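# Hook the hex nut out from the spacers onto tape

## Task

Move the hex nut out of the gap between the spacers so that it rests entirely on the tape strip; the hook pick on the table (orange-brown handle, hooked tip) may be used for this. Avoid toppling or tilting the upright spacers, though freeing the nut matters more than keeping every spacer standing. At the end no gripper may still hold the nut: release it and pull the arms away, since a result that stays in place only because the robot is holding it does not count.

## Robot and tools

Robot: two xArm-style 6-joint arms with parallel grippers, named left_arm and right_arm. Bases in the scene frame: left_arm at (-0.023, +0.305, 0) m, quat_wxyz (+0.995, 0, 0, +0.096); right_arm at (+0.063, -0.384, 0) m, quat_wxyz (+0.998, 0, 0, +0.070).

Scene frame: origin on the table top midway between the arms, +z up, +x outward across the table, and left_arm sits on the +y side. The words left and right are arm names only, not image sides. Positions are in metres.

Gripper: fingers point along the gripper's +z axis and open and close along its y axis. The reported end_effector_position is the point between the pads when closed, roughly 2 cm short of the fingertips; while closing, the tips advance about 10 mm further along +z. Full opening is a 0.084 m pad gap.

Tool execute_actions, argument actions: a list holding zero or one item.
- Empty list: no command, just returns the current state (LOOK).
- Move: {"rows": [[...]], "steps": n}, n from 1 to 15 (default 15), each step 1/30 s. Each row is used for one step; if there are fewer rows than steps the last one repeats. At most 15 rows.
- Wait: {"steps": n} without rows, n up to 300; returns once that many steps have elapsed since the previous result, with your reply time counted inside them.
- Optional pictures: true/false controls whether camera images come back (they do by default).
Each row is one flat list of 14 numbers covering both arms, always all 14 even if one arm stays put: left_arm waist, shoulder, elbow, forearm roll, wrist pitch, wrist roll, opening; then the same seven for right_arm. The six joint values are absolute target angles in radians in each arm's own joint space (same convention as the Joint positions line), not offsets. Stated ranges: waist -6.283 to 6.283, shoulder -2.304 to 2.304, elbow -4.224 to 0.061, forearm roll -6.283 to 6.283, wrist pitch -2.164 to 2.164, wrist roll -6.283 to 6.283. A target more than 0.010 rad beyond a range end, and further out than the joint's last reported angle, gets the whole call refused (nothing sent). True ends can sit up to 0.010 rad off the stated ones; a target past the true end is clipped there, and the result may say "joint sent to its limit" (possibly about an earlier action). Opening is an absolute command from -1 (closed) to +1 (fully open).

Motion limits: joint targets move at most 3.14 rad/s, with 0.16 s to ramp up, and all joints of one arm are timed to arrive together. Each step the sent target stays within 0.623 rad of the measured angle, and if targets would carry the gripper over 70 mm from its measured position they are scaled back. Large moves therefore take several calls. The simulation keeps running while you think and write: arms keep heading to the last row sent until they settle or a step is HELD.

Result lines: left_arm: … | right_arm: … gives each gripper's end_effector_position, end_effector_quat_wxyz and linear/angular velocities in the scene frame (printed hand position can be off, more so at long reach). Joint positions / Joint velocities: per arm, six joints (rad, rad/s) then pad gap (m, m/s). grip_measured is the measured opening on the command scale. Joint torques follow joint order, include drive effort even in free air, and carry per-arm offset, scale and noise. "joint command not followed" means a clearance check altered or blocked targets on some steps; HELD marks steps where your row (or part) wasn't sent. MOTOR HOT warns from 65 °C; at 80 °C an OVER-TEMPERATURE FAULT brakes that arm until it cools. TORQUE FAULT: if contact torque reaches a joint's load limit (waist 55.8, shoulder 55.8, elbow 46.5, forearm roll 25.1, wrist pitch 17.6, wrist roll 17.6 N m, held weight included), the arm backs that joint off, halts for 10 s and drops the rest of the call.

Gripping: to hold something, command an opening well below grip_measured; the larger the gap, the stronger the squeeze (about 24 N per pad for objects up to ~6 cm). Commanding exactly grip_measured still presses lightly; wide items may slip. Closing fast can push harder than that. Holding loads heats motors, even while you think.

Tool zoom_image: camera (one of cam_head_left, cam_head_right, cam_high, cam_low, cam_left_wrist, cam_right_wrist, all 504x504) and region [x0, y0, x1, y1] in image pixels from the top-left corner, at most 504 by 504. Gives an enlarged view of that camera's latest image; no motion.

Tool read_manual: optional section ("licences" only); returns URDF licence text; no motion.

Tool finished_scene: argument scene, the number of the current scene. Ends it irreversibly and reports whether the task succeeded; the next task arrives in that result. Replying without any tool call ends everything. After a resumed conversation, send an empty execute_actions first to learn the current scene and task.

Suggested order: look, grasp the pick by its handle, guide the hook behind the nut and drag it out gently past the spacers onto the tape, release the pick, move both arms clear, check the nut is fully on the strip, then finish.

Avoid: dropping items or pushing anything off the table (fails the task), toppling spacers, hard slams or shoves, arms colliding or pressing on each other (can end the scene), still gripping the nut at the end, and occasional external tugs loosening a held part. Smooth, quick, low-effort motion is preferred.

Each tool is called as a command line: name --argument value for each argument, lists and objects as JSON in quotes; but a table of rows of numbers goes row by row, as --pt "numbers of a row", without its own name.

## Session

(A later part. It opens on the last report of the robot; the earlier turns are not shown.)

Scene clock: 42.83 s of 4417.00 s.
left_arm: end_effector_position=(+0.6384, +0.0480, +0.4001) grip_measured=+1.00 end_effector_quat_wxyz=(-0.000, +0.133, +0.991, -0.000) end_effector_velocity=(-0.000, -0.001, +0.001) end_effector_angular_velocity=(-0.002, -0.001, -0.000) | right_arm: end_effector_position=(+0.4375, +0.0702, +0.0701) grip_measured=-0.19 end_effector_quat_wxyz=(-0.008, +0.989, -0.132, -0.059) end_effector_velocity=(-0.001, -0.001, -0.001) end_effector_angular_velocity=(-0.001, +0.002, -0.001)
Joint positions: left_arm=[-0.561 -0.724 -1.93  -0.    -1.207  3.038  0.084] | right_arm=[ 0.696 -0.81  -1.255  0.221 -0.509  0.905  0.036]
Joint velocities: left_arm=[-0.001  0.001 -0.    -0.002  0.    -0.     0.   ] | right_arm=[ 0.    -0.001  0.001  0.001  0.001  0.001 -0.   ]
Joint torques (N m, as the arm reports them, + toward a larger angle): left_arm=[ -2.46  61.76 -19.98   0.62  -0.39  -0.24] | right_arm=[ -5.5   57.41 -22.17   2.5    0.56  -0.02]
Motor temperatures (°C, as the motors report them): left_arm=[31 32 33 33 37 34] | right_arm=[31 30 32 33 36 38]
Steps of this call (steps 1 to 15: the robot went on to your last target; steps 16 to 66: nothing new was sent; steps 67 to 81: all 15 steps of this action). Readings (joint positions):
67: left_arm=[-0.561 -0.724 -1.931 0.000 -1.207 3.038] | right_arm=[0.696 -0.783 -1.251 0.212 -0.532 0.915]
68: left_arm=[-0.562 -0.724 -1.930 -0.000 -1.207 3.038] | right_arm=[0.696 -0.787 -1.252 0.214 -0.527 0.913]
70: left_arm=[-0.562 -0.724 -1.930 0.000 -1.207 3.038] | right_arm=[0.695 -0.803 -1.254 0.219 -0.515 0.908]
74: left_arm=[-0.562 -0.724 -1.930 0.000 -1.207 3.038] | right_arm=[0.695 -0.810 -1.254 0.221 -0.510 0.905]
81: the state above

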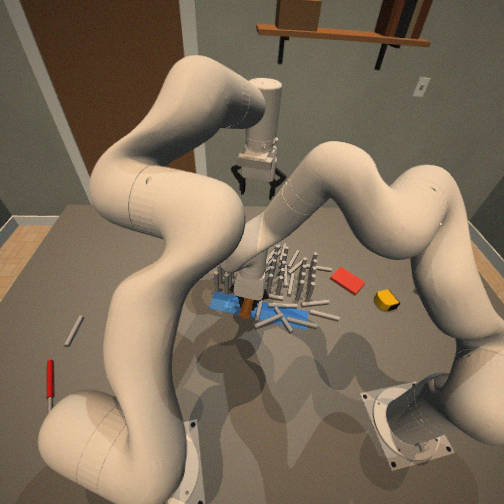

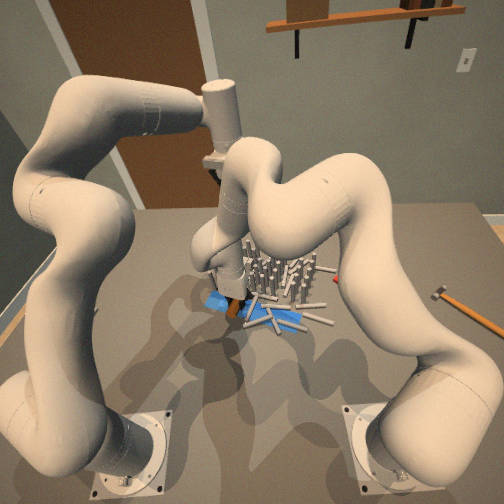

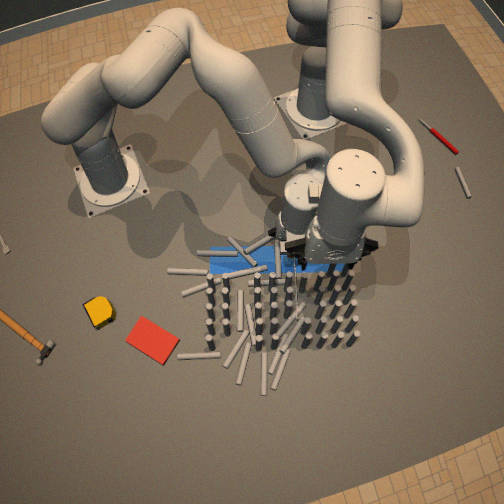

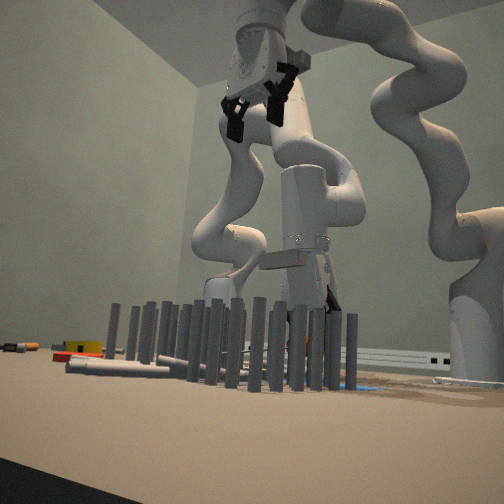

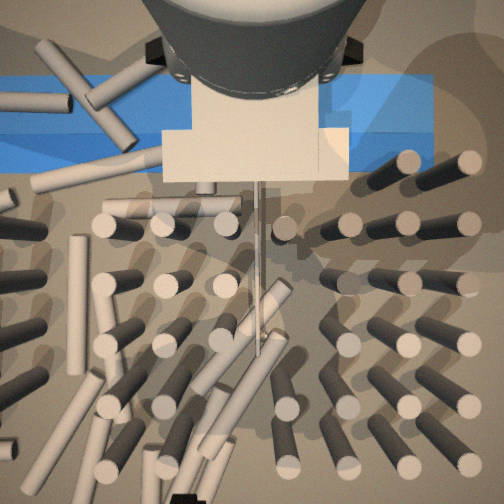

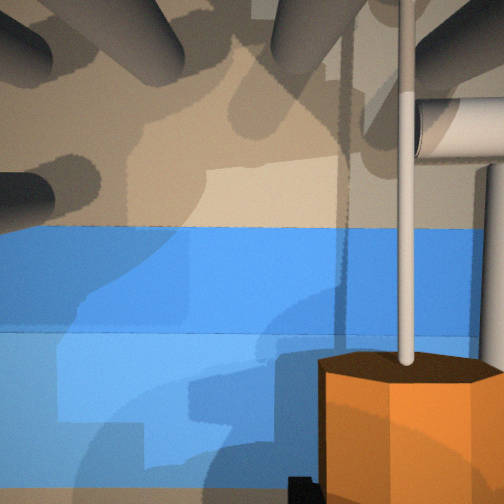

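execute_actions --actions '[{"rows": [[-0.5615,-0.724,-1.9305,0,-1.2065,3.0384,1, 0.6955,-0.8322,-1.2584,0.2283,-0.4915,0.8967,-0.6]], "steps": 15}]'

zoom_image --camera "cam_left_wrist" --region '[210, 280, 310, 380]'

Scene clock: 43.77 s of 4417.00 s.
left_arm: end_effector_position=(+0.6384, +0.0480, +0.4001) grip_measured=+1.00 end_effector_quat_wxyz=(-0.000, +0.133, +0.991, -0.000) end_effector_velocity=(-0.000, -0.000, +0.000) end_effector_angular_velocity=(-0.002, +0.001, +0.000) | right_arm: end_effector_position=(+0.4374, +0.0701, +0.0581) grip_measured=-0.19 end_effector_quat_wxyz=(-0.008, +0.989, -0.132, -0.059) end_effector_velocity=(-0.000, -0.000, -0.001) end_effector_angular_velocity=(-0.001, +0.001, +0.000)
Joint positions: left_arm=[-0.561 -0.724 -1.931 -0.    -1.207  3.038  0.084] | right_arm=[ 0.696 -0.832 -1.258  0.228 -0.492  0.897  0.036]
Joint velocities: left_arm=[-0.     0.001  0.    -0.002 -0.     0.001  0.   ] | right_arm=[ 0.    -0.001  0.001  0.    -0.    -0.    -0.   ]
Joint torques (N m, as the arm reports them, + toward a larger angle): left_arm=[ -0.42  61.31 -20.38   1.99  -0.48   0.1 ] | right_arm=[ -7.04  58.52 -21.65   2.77   0.57  -0.04]
Motor temperatures (°C, as the motors report them): left_arm=[31 32 33 33 37 34] | right_arm=[31 30 32 33 36 38]
Steps of this call (steps 1 to 13: the robot went on to your last target; steps 14 to 28: all 15 steps of this action). Readings (joint positions):
14: left_arm=[-0.562 -0.724 -1.930 -0.000 -1.207 3.038] | right_arm=[0.696 -0.810 -1.255 0.221 -0.509 0.905]
15: left_arm=[-0.561 -0.724 -1.930 0.000 -1.207 3.038] | right_arm=[0.696 -0.814 -1.256 0.222 -0.505 0.903]
17: left_arm=[-0.561 -0.724 -1.931 -0.000 -1.207 3.038] | right_arm=[0.695 -0.827 -1.258 0.226 -0.496 0.899]
21: left_arm=[-0.562 -0.724 -1.930 0.000 -1.206 3.038] | right_arm=[0.695 -0.832 -1.258 0.228 -0.492 0.897]
28: the state above

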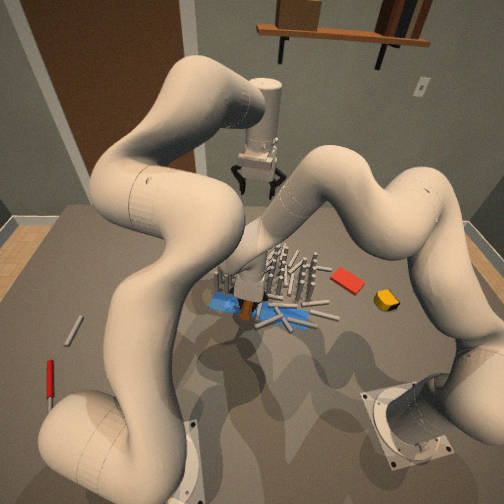

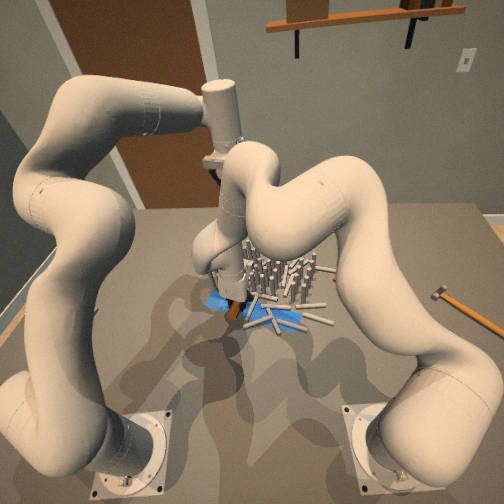

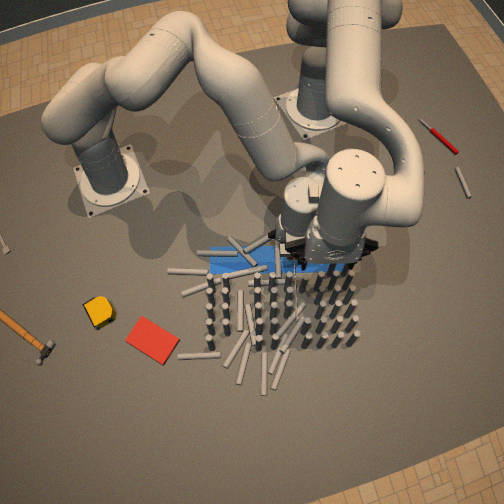

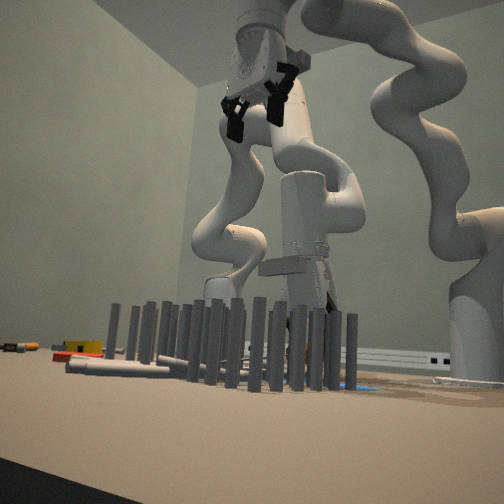

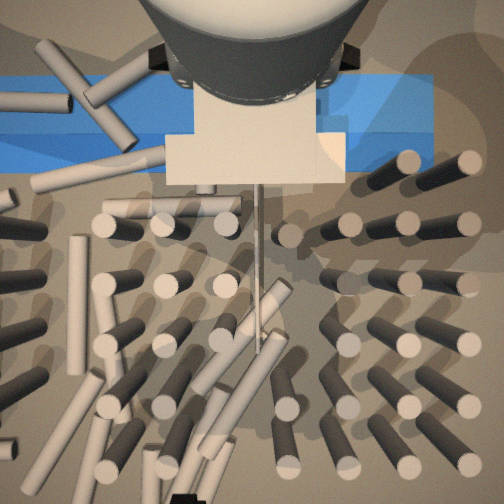

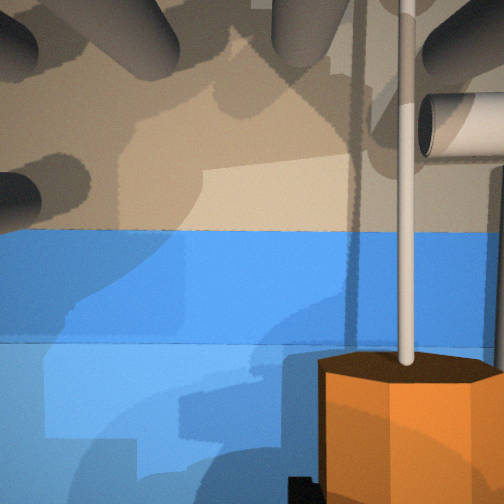

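Region (210, 280, 310, 380) of cam_left_wrist's 504x504 image, scaled by 5.040, with more detail than that image has.

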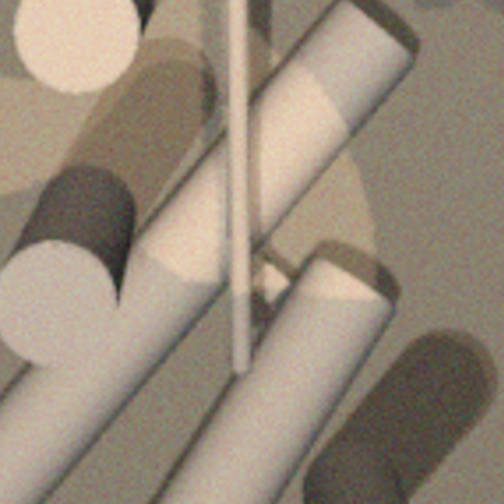

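execute_actions --actions '[{"rows": [[-0.5615,-0.724,-1.9305,0,-1.2065,3.0384,1, 0.7037,-0.8346,-1.2629,0.2286,-0.4928,0.9048,-0.6],[-0.5615,-0.724,-1.9305,0,-1.2065,3.0384,1, 0.7037,-0.8346,-1.2629,0.2286,-0.4928,0.9048,-0.6],[-0.5615,-0.724,-1.9305,0,-1.2065,3.0384,1, 0.7037,-0.8346,-1.2629,0.2286,-0.4928,0.9048,-0.6],[-0.5615,-0.724,-1.9305,0,-1.2065,3.0384,1, 0.7037,-0.8346,-1.2629,0.2286,-0.4928,0.9048,-0.6],[-0.5615,-0.724,-1.9305,0,-1.2065,3.0384,1, 0.7120,-0.8369,-1.2675,0.2290,-0.4942,0.9128,-0.6],[-0.5615,-0.724,-1.9305,0,-1.2065,3.0384,1, 0.7120,-0.8369,-1.2675,0.2290,-0.4942,0.9128,-0.6],[-0.5615,-0.724,-1.9305,0,-1.2065,3.0384,1, 0.7120,-0.8369,-1.2675,0.2290,-0.4942,0.9128,-0.6],[-0.5615,-0.724,-1.9305,0,-1.2065,3.0384,1, 0.7120,-0.8369,-1.2675,0.2290,-0.4942,0.9128,-0.6],[-0.5615,-0.724,-1.9305,0,-1.2065,3.0384,1, 0.7202,-0.8393,-1.2720,0.2293,-0.4955,0.9209,-0.6]], "steps": 15}]'

zoom_image --camera "cam_left_wrist" --region '[210, 260, 330, 380]'

Scene clock: 46.20 s of 4417.00 s.
left_arm: end_effector_position=(+0.6384, +0.0480, +0.4001) grip_measured=+1.00 end_effector_quat_wxyz=(-0.000, +0.133, +0.991, -0.000) end_effector_velocity=(+0.000, +0.001, -0.000) end_effector_angular_velocity=(+0.001, -0.000, +0.001) | right_arm: end_effector_position=(+0.4289, +0.0828, +0.0579) grip_measured=-0.19 end_effector_quat_wxyz=(-0.008, +0.989, -0.132, -0.059) end_effector_velocity=(-0.000, +0.001, -0.000) end_effector_angular_velocity=(-0.001, +0.000, -0.004)
Joint positions: left_arm=[-0.561 -0.724 -1.931 -0.    -1.206  3.038  0.084] | right_arm=[ 0.72  -0.839 -1.272  0.229 -0.495  0.921  0.036]
Joint velocities: left_arm=[ 0.001 -0.    -0.     0.001  0.    -0.    -0.   ] | right_arm=[ 0.002 -0.001 -0.002  0.    -0.001  0.006  0.   ]
Joint torques (N m, as the arm reports them, + toward a larger angle): left_arm=[ -0.83  57.37 -20.12   1.71  -0.39   0.02] | right_arm=[ -7.23  60.08 -21.45   2.54   0.58  -0.12]
Motor temperatures (°C, as the motors report them): left_arm=[31 32 33 33 37 34] | right_arm=[31 30 32 33 36 38]
Steps of this call (steps 1 to 15: the robot went on to your last target; steps 16 to 58: nothing new was sent; steps 59 to 73: all 15 steps of this action). Readings (joint positions):
59: left_arm=[-0.562 -0.724 -1.930 0.000 -1.206 3.038] | right_arm=[0.696 -0.832 -1.259 0.228 -0.492 0.897]
60: left_arm=[-0.561 -0.724 -1.930 0.000 -1.207 3.038] | right_arm=[0.697 -0.833 -1.260 0.228 -0.493 0.899]
62: left_arm=[-0.561 -0.724 -1.931 0.000 -1.207 3.038] | right_arm=[0.702 -0.834 -1.262 0.229 -0.493 0.903]
66: left_arm=[-0.562 -0.724 -1.931 -0.000 -1.207 3.038] | right_arm=[0.710 -0.836 -1.266 0.229 -0.494 0.911]
73: the state above

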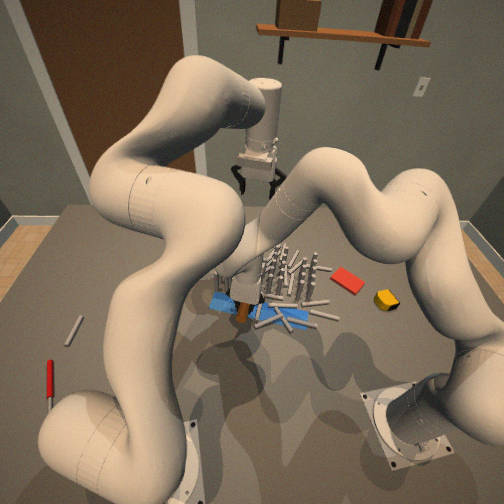

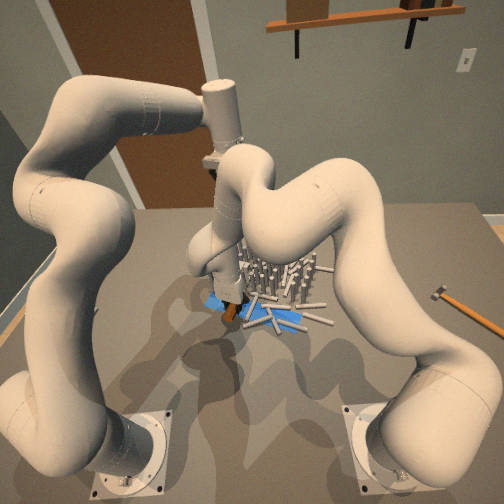

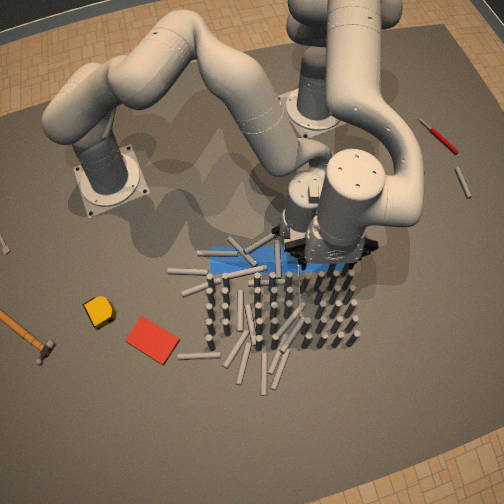

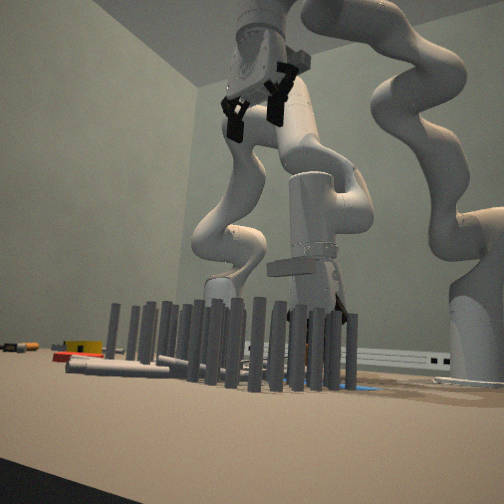

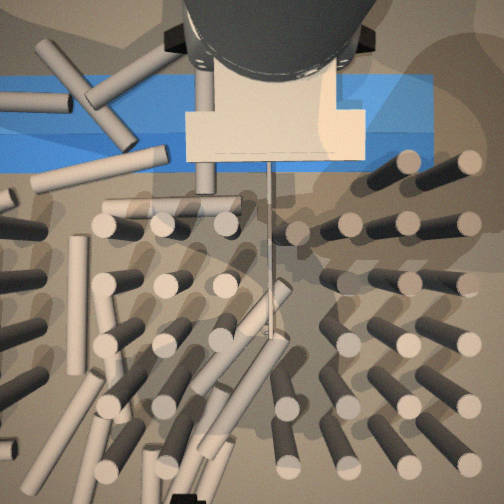

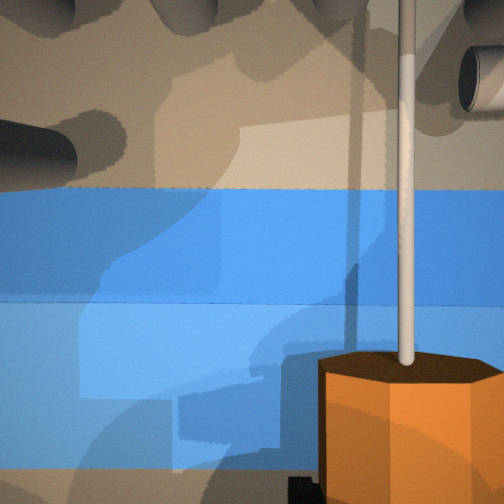

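Region (210, 260, 330, 380) of cam_left_wrist's 504x504 image, scaled by 4.200, with more detail than that image has.

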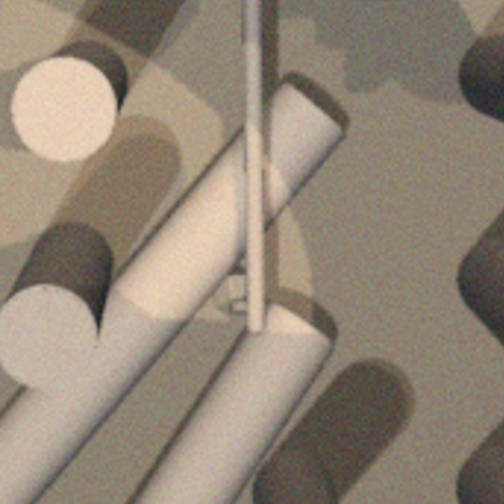

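execute_actions --actions '[{"rows": [[-0.5615,-0.724,-1.9305,0,-1.2065,3.0384,1, 0.7202,-0.7906,-1.2644,0.2134,-0.5356,0.9392,-0.6]], "steps": 10}]' --pictures false

execute_actions --actions '[{"rows": [[-0.5615,-0.724,-1.9305,0,-1.2065,3.0384,1, 0.7886,-0.7385,-1.1684,0.2406,-0.4861,0.9785,-0.6]], "steps": 10}]' --pictures false

execute_actions --actions '[{"rows": [[-0.5917,-0.6669,-1.3751,0,-0.7082,1.4376,1, 0.9064,-0.6897,-1.0790,0.2784,-0.4348,1.0570,-0.6]], "steps": 15}]' --pictures false

execute_actions --actions '[{"steps": 15}]'

Scene clock: 51.33 s of 4417.00 s.
left_arm: end_effector_position=(+0.6384, +0.0480, +0.4001) grip_measured=+1.00 end_effector_quat_wxyz=(-0.000, +0.133, +0.991, -0.000) end_effector_velocity=(-0.000, -0.000, -0.000) end_effector_angular_velocity=(-0.001, +0.001, -0.000) | right_arm: end_effector_position=(+0.4288, +0.0828, +0.0846) grip_measured=-0.19 end_effector_quat_wxyz=(-0.008, +0.989, -0.132, -0.060) end_effector_velocity=(-0.005, -0.006, -0.007) end_effector_angular_velocity=(-0.016, +0.015, -0.001)
Joint positions: left_arm=[-0.562 -0.724 -1.93   0.    -1.207  3.038  0.084] | right_arm=[ 0.72  -0.791 -1.264  0.214 -0.535  0.939  0.036]
Joint velocities: left_arm=[-0.     0.     0.001 -0.001 -0.     0.001 -0.   ] | right_arm=[-0.    -0.008  0.008 -0.001 -0.007  0.002  0.   ]
Joint torques (N m, as the arm reports them, + toward a larger angle): left_arm=[ -2.08  60.14 -19.85   0.63  -0.44  -0.12] | right_arm=[ -6.22  62.4  -23.63   2.75   0.6   -0.08]
Motor temperatures (°C, as the motors report them): left_arm=[31 32 33 33 37 34] | right_arm=[31 30 32 33 36 38]
Steps of this call (steps 1 to 15: the robot went on to your last target; steps 16 to 90: nothing new was sent; then 1.80 s passed at rest; steps 91 to 100: all 10 steps of this action). Readings (joint positions):
91: left_arm=[-0.561 -0.724 -1.931 0.000 -1.207 3.038] | right_arm=[0.720 -0.839 -1.272 0.229 -0.496 0.921]
92: left_arm=[-0.562 -0.724 -1.930 0.000 -1.207 3.038] | right_arm=[0.720 -0.835 -1.270 0.227 -0.501 0.923]
94: left_arm=[-0.562 -0.724 -1.930 -0.000 -1.207 3.038] | right_arm=[0.720 -0.807 -1.266 0.218 -0.523 0.933]
98: left_arm=[-0.562 -0.724 -1.931 -0.000 -1.207 3.038] | right_arm=[0.720 -0.790 -1.265 0.214 -0.534 0.939]
100: the state above

Scene clock: 51.67 s of 4417.00 s.
left_arm: end_effector_position=(+0.6384, +0.0480, +0.4001) grip_measured=+1.00 end_effector_quat_wxyz=(-0.000, +0.133, +0.991, -0.000) end_effector_velocity=(-0.000, -0.000, +0.000) end_effector_angular_velocity=(-0.001, -0.000, +0.001) | right_arm: end_effector_position=(+0.3798, +0.0858, +0.0849) grip_measured=-0.19 end_effector_quat_wxyz=(-0.008, +0.989, -0.132, -0.060) end_effector_velocity=(+0.002, -0.004, -0.003) end_effector_angular_velocity=(+0.002, -0.004, -0.017)
Joint positions: left_arm=[-0.562 -0.724 -1.93  -0.    -1.207  3.038  0.084] | right_arm=[ 0.788 -0.739 -1.169  0.24  -0.487  0.978  0.036]
Joint velocities: left_arm=[-0.     0.    -0.    -0.001  0.    -0.001  0.   ] | right_arm=[-0.006  0.002  0.011  0.003  0.014  0.007 -0.   ]
Joint torques (N m, as the arm reports them, + toward a larger angle): left_arm=[ -0.4   59.84 -19.01   0.31  -0.41  -0.08] | right_arm=[ -6.5   55.57 -22.     2.84   0.55  -0.2 ]
Motor temperatures (°C, as the motors report them): left_arm=[31 32 33 33 37 34] | right_arm=[31 30 32 33 36 38]
Steps of this call (steps 1 to 10: all 10 steps of this action). Readings (joint positions):
1: left_arm=[-0.562 -0.724 -1.930 0.000 -1.207 3.038] | right_arm=[0.720 -0.791 -1.264 0.214 -0.535 0.939]
2: left_arm=[-0.562 -0.724 -1.931 0.000 -1.207 3.038] | right_arm=[0.723 -0.788 -1.258 0.215 -0.531 0.942]
4: left_arm=[-0.562 -0.724 -1.930 -0.000 -1.207 3.038] | right_arm=[0.755 -0.764 -1.213 0.228 -0.508 0.960]
8: left_arm=[-0.562 -0.724 -1.930 0.000 -1.207 3.038] | right_arm=[0.788 -0.740 -1.171 0.240 -0.489 0.977]
10: the state above

Scene clock: 52.17 s of 4417.00 s.
left_arm: end_effector_position=(+0.5821, +0.0527, +0.2366) grip_measured=+1.00 end_effector_quat_wxyz=(-0.000, -0.241, +0.970, +0.000) end_effector_velocity=(-0.166, +0.037, -0.287) end_effector_angular_velocity=(+0.005, +0.005, +2.854) | right_arm: end_effector_position=(+0.3095, +0.0990, +0.0849) grip_measured=-0.19 end_effector_quat_wxyz=(-0.008, +0.989, -0.132, -0.059) end_effector_velocity=(-0.004, +0.001, -0.000) end_effector_angular_velocity=(-0.001, +0.000, +0.003)
Joint positions: left_arm=[-0.586 -0.679 -1.485 -0.    -0.808  2.26   0.084] | right_arm=[ 0.905 -0.69  -1.079  0.278 -0.435  1.057  0.036]
Joint velocities: left_arm=[-0.045  0.086  0.834 -0.001  0.742 -2.899 -0.   ] | right_arm=[0.006 0.002 0.003 0.001 0.001 0.003 0.   ]
Joint torques (N m, as the arm reports them, + toward a larger angle): left_arm=[ -2.25  59.87 -20.58   0.96  -0.16   0.  ] | right_arm=[ -5.21  52.43 -21.12   3.     0.68  -0.09]
Motor temperatures (°C, as the motors report them): left_arm=[31 32 33 33 37 34] | right_arm=[31 30 32 33 36 38]
Steps of this call (steps 1 to 15: all 15 steps of this action). Readings (joint positions):
1: left_arm=[-0.562 -0.724 -1.930 0.000 -1.206 3.038] | right_arm=[0.788 -0.739 -1.169 0.241 -0.486 0.978]
2: left_arm=[-0.562 -0.723 -1.925 0.000 -1.201 3.031] | right_arm=[0.793 -0.737 -1.164 0.242 -0.483 0.983]
4: left_arm=[-0.564 -0.716 -1.876 0.000 -1.154 2.973] | right_arm=[0.840 -0.716 -1.127 0.258 -0.460 1.016]
8: left_arm=[-0.573 -0.703 -1.715 -0.000 -1.014 2.773] | right_arm=[0.904 -0.691 -1.082 0.277 -0.438 1.054]
15: the state above

Scene clock: 52.67 s of 4417.00 s.
left_arm: end_effector_position=(+0.5592, +0.0582, +0.2003) grip_measured=+1.00 end_effector_quat_wxyz=(+0.000, -0.606, +0.796, -0.000) end_effector_velocity=(-0.001, +0.000, -0.002) end_effector_angular_velocity=(+0.001, +0.003, +0.019) | right_arm: end_effector_position=(+0.3089, +0.0991, +0.0849) grip_measured=-0.19 end_effector_quat_wxyz=(-0.008, +0.989, -0.132, -0.059) end_effector_velocity=(-0.000, -0.000, -0.000) end_effector_angular_velocity=(-0.001, -0.000, +0.003)
Joint positions: left_arm=[-0.592 -0.667 -1.376  0.    -0.708  1.44   0.084] | right_arm=[ 0.906 -0.69  -1.079  0.278 -0.435  1.057  0.036]
Joint velocities: left_arm=[-0.    -0.002  0.003  0.     0.001 -0.019 -0.   ] | right_arm=[ 0.    -0.     0.    -0.002 -0.    -0.001 -0.   ]
Joint torques (N m, as the arm reports them, + toward a larger angle): left_arm=[  0.78  56.91 -18.09   0.98  -0.39   0.28] | right_arm=[ -5.7   53.66 -20.86   3.02   0.72  -0.17]
Motor temperatures (°C, as the motors report them): left_arm=[31 32 33 33 37 34] | right_arm=[31 30 32 33 36 38]
Steps of this call (steps 1 to 15: the robot went on to your last target). Readings (joint positions):
1: left_arm=[-0.587 -0.676 -1.459 -0.000 -0.785 2.161] | right_arm=[0.905 -0.690 -1.079 0.278 -0.435 1.057]
2: left_arm=[-0.588 -0.674 -1.437 -0.000 -0.765 2.059] | right_arm=[0.906 -0.690 -1.079 0.278 -0.435 1.057]
4: left_arm=[-0.590 -0.671 -1.407 -0.000 -0.738 1.852] | right_arm=[0.906 -0.690 -1.079 0.278 -0.435 1.057]
8: left_arm=[-0.591 -0.667 -1.381 0.000 -0.713 1.524] | right_arm=[0.906 -0.690 -1.079 0.278 -0.435 1.057]
15: the state above

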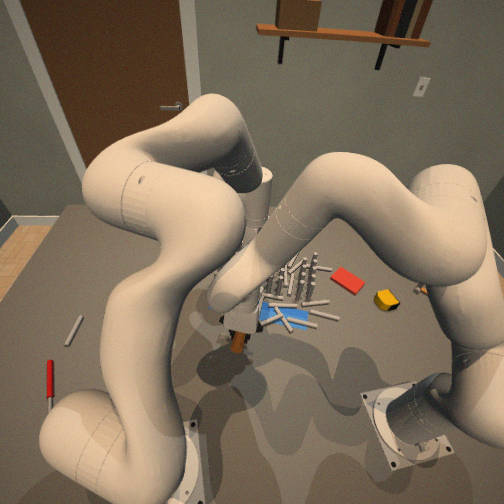

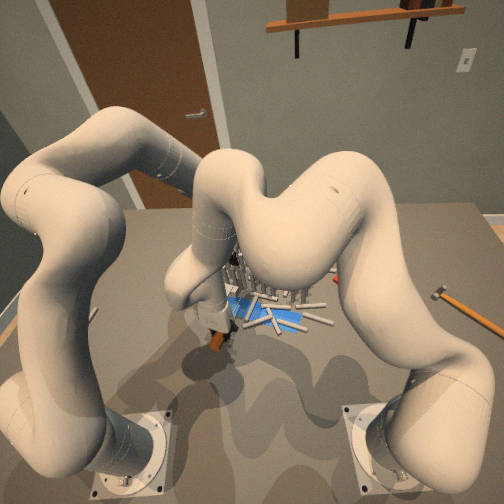

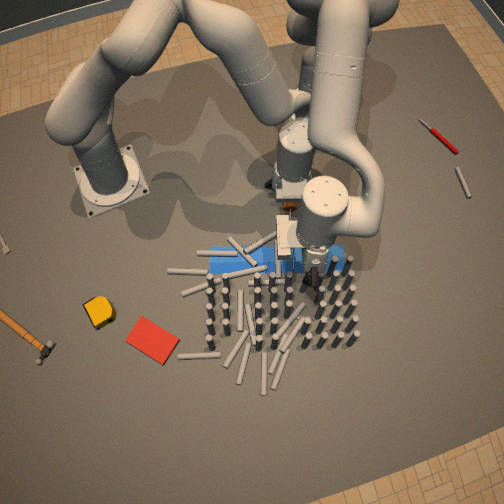

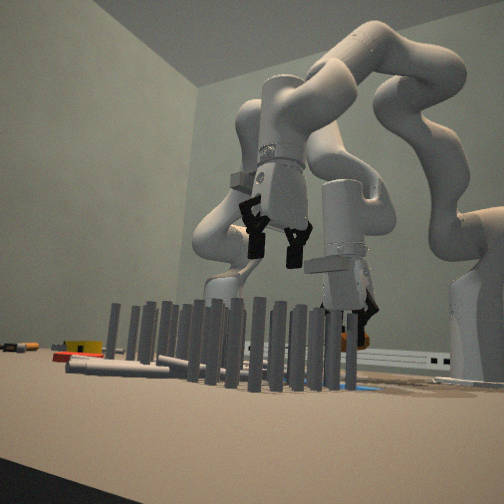

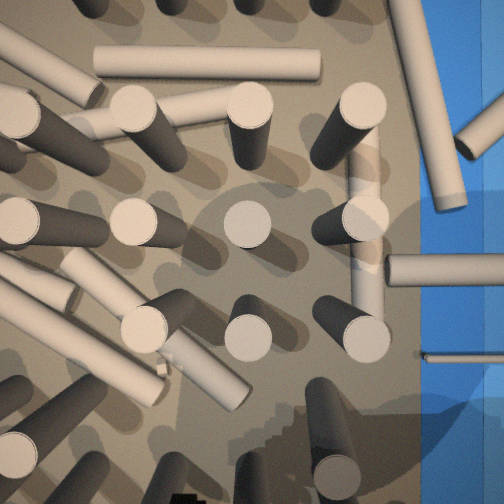

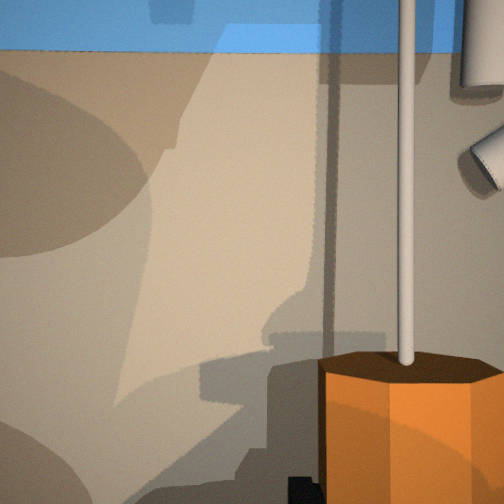

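execute_actions --actions '[{"rows": [[-0.5917,-0.831,-1.3591,0,-0.5281,1.4376,0.3, 0.9064,-0.6897,-1.0790,0.2784,-0.4348,1.0570,-0.6]], "steps": 15}]' --pictures false

execute_actions --actions '[{"rows": [[-0.5917,-0.831,-1.3591,0,-0.5281,1.4376,-1, 0.9064,-0.6897,-1.0790,0.2784,-0.4348,1.0570,-0.6]], "steps": 15}]'

Scene clock: 54.13 s of 4417.00 s.
left_arm: end_effector_position=(+0.5596, +0.0580, +0.0913) grip_measured=+0.29 end_effector_quat_wxyz=(+0.000, -0.607, +0.795, -0.001) end_effector_velocity=(+0.001, -0.000, -0.003) end_effector_angular_velocity=(-0.000, -0.002, -0.001) | right_arm: end_effector_position=(+0.3089, +0.0991, +0.0849) grip_measured=-0.19 end_effector_quat_wxyz=(-0.008, +0.989, -0.132, -0.059) end_effector_velocity=(-0.000, +0.000, +0.000) end_effector_angular_velocity=(-0.000, +0.001, -0.000)
Joint positions: left_arm=[-0.592 -0.829 -1.36   0.    -0.529  1.438  0.056] | right_arm=[ 0.906 -0.69  -1.079  0.278 -0.435  1.057  0.036]
Joint velocities: left_arm=[ 0.    -0.005 -0.001  0.001  0.005  0.001 -0.   ] | right_arm=[-0.     0.    -0.     0.001 -0.001 -0.001 -0.   ]
Joint torques (N m, as the arm reports them, + toward a larger angle): left_arm=[ -1.08  59.68 -16.53   0.83  -0.37  -0.21] | right_arm=[ -6.58  52.59 -21.26   2.35   0.43   0.02]
Motor temperatures (°C, as the motors report them): left_arm=[31 32 33 33 37 34] | right_arm=[31 30 32 33 36 38]
Steps of this call (steps 1 to 15: the robot went on to your last target; steps 16 to 29: nothing new was sent; steps 30 to 44: all 15 steps of this action). Readings (joint positions):
30: left_arm=[-0.592 -0.667 -1.375 0.000 -0.708 1.438] | right_arm=[0.906 -0.690 -1.079 0.278 -0.435 1.057]
31: left_arm=[-0.592 -0.671 -1.376 0.000 -0.701 1.438] | right_arm=[0.906 -0.690 -1.079 0.278 -0.435 1.057]
33: left_arm=[-0.592 -0.714 -1.374 0.000 -0.651 1.438] | right_arm=[0.906 -0.690 -1.079 0.278 -0.435 1.057]
37: left_arm=[-0.592 -0.811 -1.359 -0.000 -0.553 1.438] | right_arm=[0.906 -0.690 -1.079 0.278 -0.435 1.057]
44: the state above

Scene clock: 54.63 s of 4417.00 s.
left_arm: end_effector_position=(+0.5591, +0.0583, +0.0903) grip_measured=-0.65 end_effector_quat_wxyz=(+0.000, -0.607, +0.795, -0.000) end_effector_velocity=(+0.000, -0.000, +0.000) end_effector_angular_velocity=(+0.000, -0.001, -0.002) | right_arm: end_effector_position=(+0.3089, +0.0991, +0.0849) grip_measured=-0.19 end_effector_quat_wxyz=(-0.008, +0.989, -0.132, -0.059) end_effector_velocity=(-0.000, -0.000, -0.000) end_effector_angular_velocity=(-0.001, +0.000, +0.000)
Joint positions: left_arm=[-0.592 -0.831 -1.359  0.    -0.528  1.438  0.016] | right_arm=[ 0.906 -0.69  -1.079  0.278 -0.435  1.057  0.036]
Joint velocities: left_arm=[-0.     0.001  0.     0.001  0.     0.001  0.   ] | right_arm=[ 0.    -0.     0.    -0.001 -0.001  0.     0.   ]
Joint torques (N m, as the arm reports them, + toward a larger angle): left_arm=[  0.21  55.18 -14.77   0.46  -0.18   0.02] | right_arm=[ -6.3   52.22 -21.16   2.36   0.59  -0.11]
Motor temperatures (°C, as the motors report them): left_arm=[31 32 33 33 37 34] | right_arm=[31 30 32 33 36 38]
Steps of this call (steps 1 to 15: all 15 steps of this action). Readings (joint positions):
1: left_arm=[-0.592 -0.830 -1.360 0.000 -0.528 1.438] | right_arm=[0.906 -0.690 -1.079 0.278 -0.435 1.057]
2: left_arm=[-0.592 -0.830 -1.360 0.000 -0.528 1.438] | right_arm=[0.906 -0.690 -1.079 0.278 -0.435 1.057]
4: left_arm=[-0.592 -0.830 -1.359 0.000 -0.528 1.438] | right_arm=[0.906 -0.690 -1.079 0.278 -0.435 1.057]
8: left_arm=[-0.592 -0.831 -1.359 0.000 -0.528 1.438] | right_arm=[0.906 -0.690 -1.079 0.278 -0.435 1.057]
15: the state above

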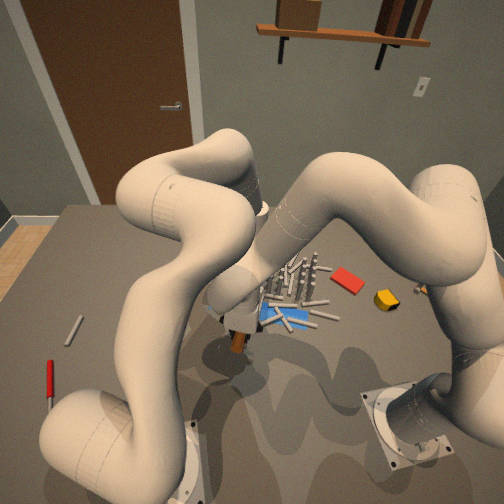

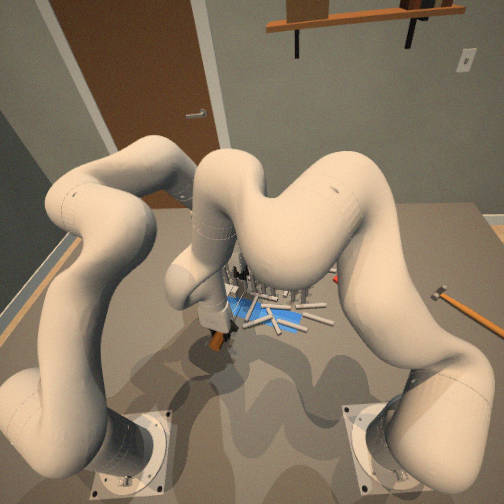

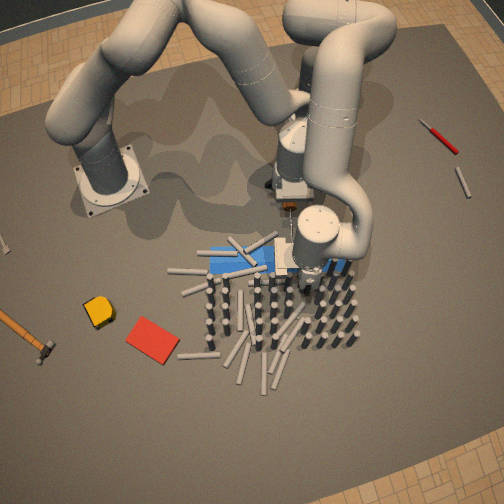

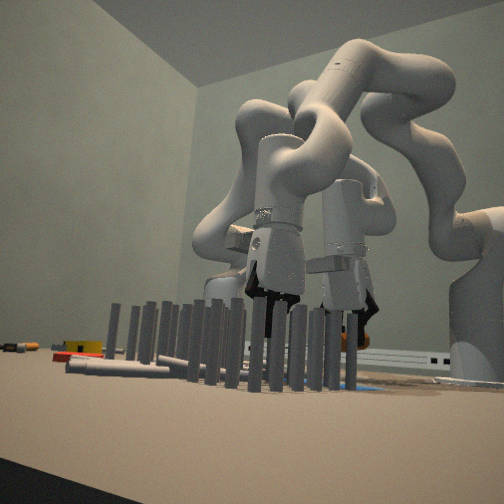

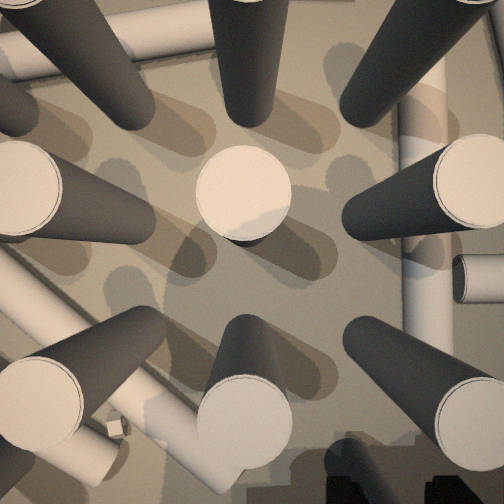

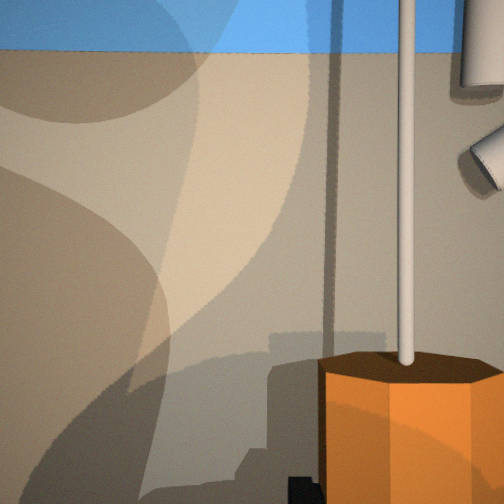

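execute_actions --actions '[{"rows": [[-0.5917,-0.6071,-1.4055,0,-0.7984,1.4376,-1, 0.9064,-0.6897,-1.0790,0.2784,-0.4348,1.0570,-0.6]], "steps": 13}]' --pictures false

execute_actions --actions '[{"rows": [[-0.0875,-0.3656,-1.0538,0,-0.6882,1.4376,-1, 0.9064,-0.6897,-1.0790,0.2784,-0.4348,1.0570,-0.6]], "steps": 15}]' --pictures false

execute_actions --actions '[{"steps": 8}]' --pictures false

execute_actions --actions '[{"rows": [[-0.0875,-0.6312,-1.0065,0,-0.3753,1.4376,-1, 0.9064,-0.6897,-1.0790,0.2784,-0.4348,1.0570,-0.6]], "steps": 15}]' --pictures false

execute_actions --actions '[{"steps": 8}]'

Scene clock: 57.30 s of 4417.00 s.
left_arm: end_effector_position=(+0.5608, +0.0575, +0.2482) grip_measured=-0.65 end_effector_quat_wxyz=(+0.001, -0.607, +0.795, -0.002) end_effector_velocity=(-0.024, +0.010, +0.057) end_effector_angular_velocity=(+0.022, +0.053, -0.001) | right_arm: end_effector_position=(+0.3089, +0.0991, +0.0849) grip_measured=-0.19 end_effector_quat_wxyz=(-0.008, +0.989, -0.132, -0.059) end_effector_velocity=(+0.000, +0.000, -0.000) end_effector_angular_velocity=(+0.000, -0.001, +0.002)
Joint positions: left_arm=[-0.592 -0.611 -1.407  0.    -0.79   1.438  0.016] | right_arm=[ 0.906 -0.69  -1.079  0.278 -0.435  1.057  0.036]
Joint velocities: left_arm=[-0.001  0.09   0.001  0.    -0.146  0.     0.   ] | right_arm=[ 0.    -0.    -0.    -0.001  0.001 -0.     0.   ]
Joint torques (N m, as the arm reports them, + toward a larger angle): left_arm=[ -1.58  32.91 -12.96   1.53  -0.02  -0.05] | right_arm=[ -6.32  52.16 -21.02   2.41   0.58  -0.07]
Motor temperatures (°C, as the motors report them): left_arm=[31 32 33 33 37 34] | right_arm=[31 30 32 33 36 38]
Steps of this call (steps 1 to 15: the robot went on to your last target; steps 16 to 67: nothing new was sent; steps 68 to 80: all 13 steps of this action). Readings (joint positions):
68: left_arm=[-0.592 -0.831 -1.359 0.000 -0.528 1.438] | right_arm=[0.906 -0.690 -1.079 0.278 -0.435 1.057]
69: left_arm=[-0.592 -0.827 -1.359 -0.000 -0.534 1.438] | right_arm=[0.906 -0.690 -1.079 0.278 -0.435 1.057]
71: left_arm=[-0.592 -0.789 -1.363 -0.000 -0.586 1.438] | right_arm=[0.906 -0.690 -1.079 0.278 -0.435 1.057]
75: left_arm=[-0.592 -0.691 -1.388 -0.000 -0.697 1.438] | right_arm=[0.906 -0.690 -1.079 0.278 -0.435 1.057]
80: the state above

Scene clock: 57.80 s of 4417.00 s.
left_arm: end_effector_position=(+0.5355, +0.2769, +0.2506) grip_measured=-0.65 end_effector_quat_wxyz=(-0.000, -0.736, +0.677, +0.000) end_effector_velocity=(-0.156, +0.474, +0.001) end_effector_angular_velocity=(+0.000, -0.004, +0.832) | right_arm: end_effector_position=(+0.3089, +0.0991, +0.0849) grip_measured=-0.19 end_effector_quat_wxyz=(-0.008, +0.989, -0.132, -0.059) end_effector_velocity=(+0.000, +0.000, +0.000) end_effector_angular_velocity=(+0.001, -0.000, -0.001)
Joint positions: left_arm=[-0.241 -0.44  -1.16   0.    -0.72   1.438  0.016] | right_arm=[ 0.906 -0.69  -1.079  0.278 -0.435  1.057  0.036]
Joint velocities: left_arm=[ 0.832  0.406  0.574  0.001  0.172  0.    -0.   ] | right_arm=[0.    0.    0.    0.    0.001 0.001 0.   ]
Joint torques (N m, as the arm reports them, + toward a larger angle): left_arm=[  1.18  46.94 -18.94   0.61  -0.6   -0.36] | right_arm=[ -6.06  51.98 -21.19   3.06   0.62   0.01]
Motor temperatures (°C, as the motors report them): left_arm=[31 32 33 33 37 34] | right_arm=[31 30 32 33 36 38]
Steps of this call (steps 1 to 15: all 15 steps of this action). Readings (joint positions):
1: left_arm=[-0.591 -0.609 -1.406 0.000 -0.794 1.438] | right_arm=[0.906 -0.690 -1.079 0.278 -0.435 1.057]
2: left_arm=[-0.587 -0.606 -1.401 -0.000 -0.793 1.438] | right_arm=[0.906 -0.690 -1.079 0.278 -0.435 1.057]
4: left_arm=[-0.541 -0.584 -1.366 -0.000 -0.782 1.438] | right_arm=[0.906 -0.690 -1.079 0.278 -0.435 1.057]
8: left_arm=[-0.432 -0.533 -1.291 -0.000 -0.760 1.438] | right_arm=[0.906 -0.690 -1.079 0.278 -0.435 1.057]
15: the state above

Scene clock: 58.07 s of 4417.00 s.
left_arm: end_effector_position=(+0.5004, +0.3576, +0.2500) grip_measured=-0.65 end_effector_quat_wxyz=(+0.000, +0.785, -0.620, -0.000) end_effector_velocity=(-0.012, +0.018, -0.001) end_effector_angular_velocity=(+0.000, -0.008, +0.037) | right_arm: end_effector_position=(+0.3089, +0.0991, +0.0849) grip_measured=-0.19 end_effector_quat_wxyz=(-0.008, +0.989, -0.132, -0.059) end_effector_velocity=(+0.000, +0.000, +0.000) end_effector_angular_velocity=(-0.000, -0.001, +0.001)
Joint positions: left_arm=[-0.091 -0.367 -1.056  0.    -0.689  1.438  0.016] | right_arm=[ 0.906 -0.69  -1.079  0.278 -0.435  1.057  0.036]
Joint velocities: left_arm=[ 0.036  0.025  0.037 -0.001  0.019 -0.    -0.   ] | right_arm=[-0.    -0.    -0.001 -0.002 -0.     0.001  0.   ]
Joint torques (N m, as the arm reports them, + toward a larger angle): left_arm=[ -4.85  41.13 -19.17   0.83  -0.3    0.09] | right_arm=[ -5.98  52.11 -20.76   2.85   0.62   0.07]
Motor temperatures (°C, as the motors report them): left_arm=[31 32 33 33 37 34] | right_arm=[31 30 32 33 36 38]
Steps of this call (steps 1 to 8: the robot went on to your last target). Readings (joint positions):
1: left_arm=[-0.213 -0.427 -1.140 0.000 -0.714 1.438] | right_arm=[0.906 -0.690 -1.079 0.278 -0.435 1.057]
2: left_arm=[-0.185 -0.413 -1.121 0.000 -0.708 1.438] | right_arm=[0.906 -0.690 -1.079 0.278 -0.435 1.057]
4: left_arm=[-0.130 -0.387 -1.084 0.000 -0.697 1.438] | right_arm=[0.906 -0.690 -1.079 0.278 -0.435 1.057]
8: the state above

Scene clock: 58.57 s of 4417.00 s.
left_arm: end_effector_position=(+0.4994, +0.3591, +0.0941) grip_measured=-0.65 end_effector_quat_wxyz=(+0.000, +0.786, -0.619, -0.000) end_effector_velocity=(+0.023, +0.003, +0.001) end_effector_angular_velocity=(+0.007, -0.066, -0.000) | right_arm: end_effector_position=(+0.3089, +0.0991, +0.0849) grip_measured=-0.19 end_effector_quat_wxyz=(-0.008, +0.989, -0.132, -0.059) end_effector_velocity=(-0.000, -0.000, -0.000) end_effector_angular_velocity=(-0.001, +0.001, -0.002)
Joint positions: left_arm=[-0.088 -0.629 -1.006 -0.    -0.378  1.438  0.016] | right_arm=[ 0.906 -0.69  -1.079  0.278 -0.435  1.057  0.036]
Joint velocities: left_arm=[ 0.002 -0.01  -0.022  0.001  0.055  0.001 -0.   ] | right_arm=[ 0.    -0.     0.001  0.    -0.     0.001  0.   ]
Joint torques (N m, as the arm reports them, + toward a larger angle): left_arm=[ -1.27  50.21 -13.22   0.45  -0.31   0.01] | right_arm=[ -6.36  51.09 -21.64   2.7    0.71  -0.17]
Motor temperatures (°C, as the motors report them): left_arm=[31 32 33 33 37 34] | right_arm=[31 30 32 33 36 38]
Steps of this call (steps 1 to 15: all 15 steps of this action). Readings (joint positions):
1: left_arm=[-0.090 -0.367 -1.055 -0.000 -0.688 1.438] | right_arm=[0.906 -0.690 -1.079 0.278 -0.435 1.057]
2: left_arm=[-0.090 -0.371 -1.055 -0.000 -0.682 1.438] | right_arm=[0.906 -0.690 -1.079 0.278 -0.435 1.057]
4: left_arm=[-0.090 -0.414 -1.050 0.000 -0.627 1.438] | right_arm=[0.906 -0.690 -1.079 0.278 -0.435 1.057]
8: left_arm=[-0.089 -0.529 -1.025 -0.000 -0.496 1.438] | right_arm=[0.906 -0.690 -1.079 0.278 -0.435 1.057]
15: the state above

Scene clock: 58.83 s of 4417.00 s.
left_arm: end_effector_position=(+0.4999, +0.3593, +0.0935) grip_measured=-0.65 end_effector_quat_wxyz=(-0.000, +0.786, -0.618, +0.000) end_effector_velocity=(-0.002, -0.000, -0.002) end_effector_angular_velocity=(-0.001, +0.004, -0.000) | right_arm: end_effector_position=(+0.3089, +0.0991, +0.0849) grip_measured=-0.19 end_effector_quat_wxyz=(-0.008, +0.989, -0.132, -0.059) end_effector_velocity=(-0.000, -0.001, -0.000) end_effector_angular_velocity=(-0.001, +0.001, -0.001)
Joint positions: left_arm=[-0.088 -0.631 -1.007  0.    -0.375  1.438  0.016] | right_arm=[ 0.906 -0.69  -1.079  0.278 -0.435  1.057  0.036]
Joint velocities: left_arm=[ 0.    -0.003  0.003 -0.001  0.001  0.001  0.   ] | right_arm=[ 0.     0.     0.001  0.    -0.     0.001  0.   ]
Joint torques (N m, as the arm reports them, + toward a larger angle): left_arm=[  1.85  48.61 -13.84   1.1   -0.18  -0.07] | right_arm=[ -6.22  52.13 -21.32   2.81   0.66  -0.1 ]
Motor temperatures (°C, as the motors report them): left_arm=[31 32 33 33 37 34] | right_arm=[31 30 32 33 36 38]
Steps of this call (steps 1 to 8: the robot went on to your last target). Readings (joint positions):
1: left_arm=[-0.088 -0.629 -1.007 -0.000 -0.377 1.438] | right_arm=[0.906 -0.690 -1.079 0.278 -0.435 1.057]
2: left_arm=[-0.088 -0.629 -1.007 0.000 -0.376 1.438] | right_arm=[0.906 -0.690 -1.079 0.278 -0.435 1.057]
4: left_arm=[-0.088 -0.630 -1.007 0.000 -0.376 1.438] | right_arm=[0.906 -0.690 -1.079 0.278 -0.435 1.057]
8: the state above

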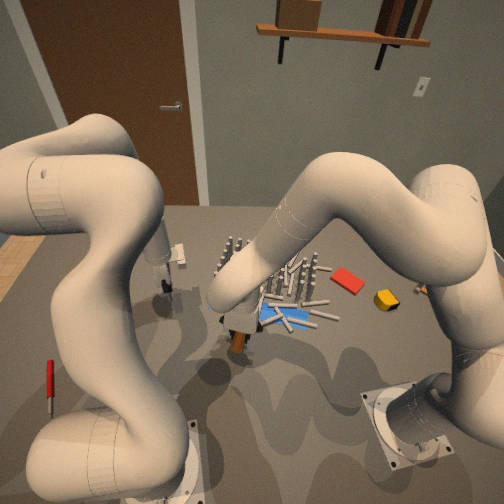

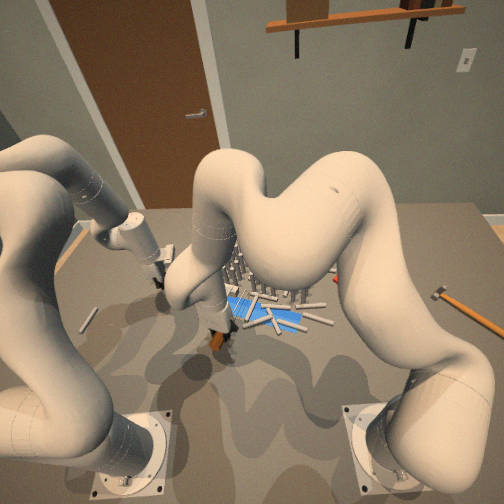

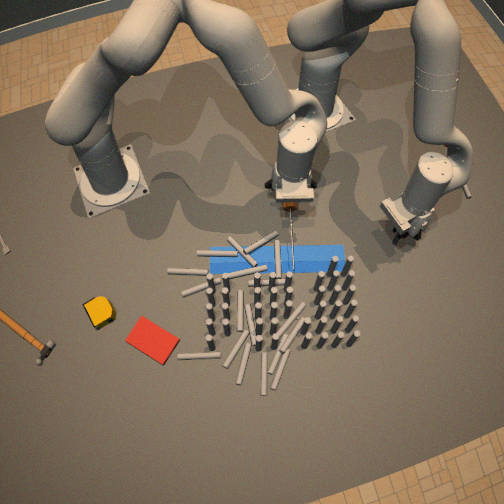

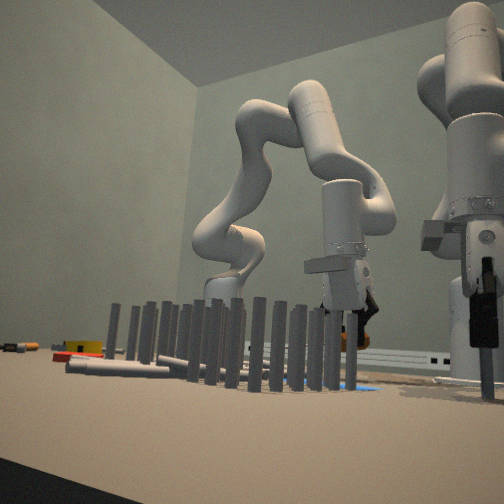

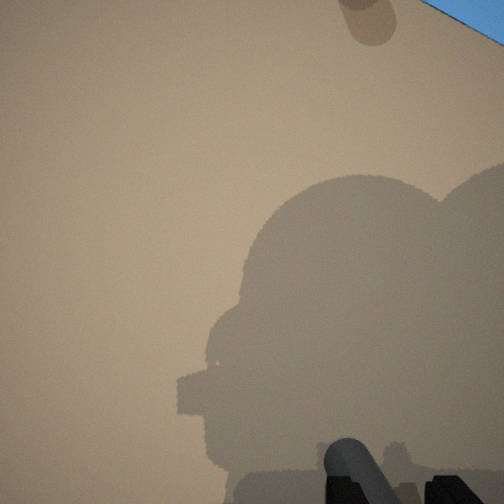

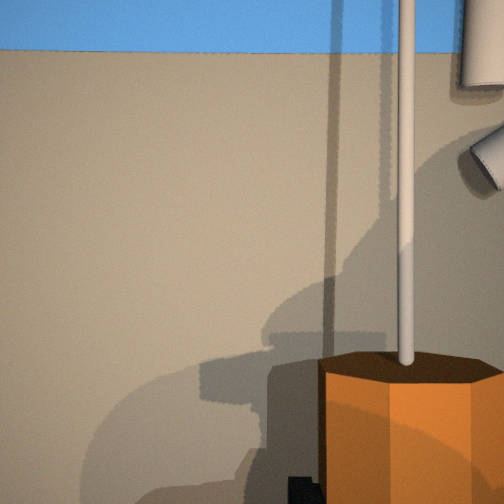

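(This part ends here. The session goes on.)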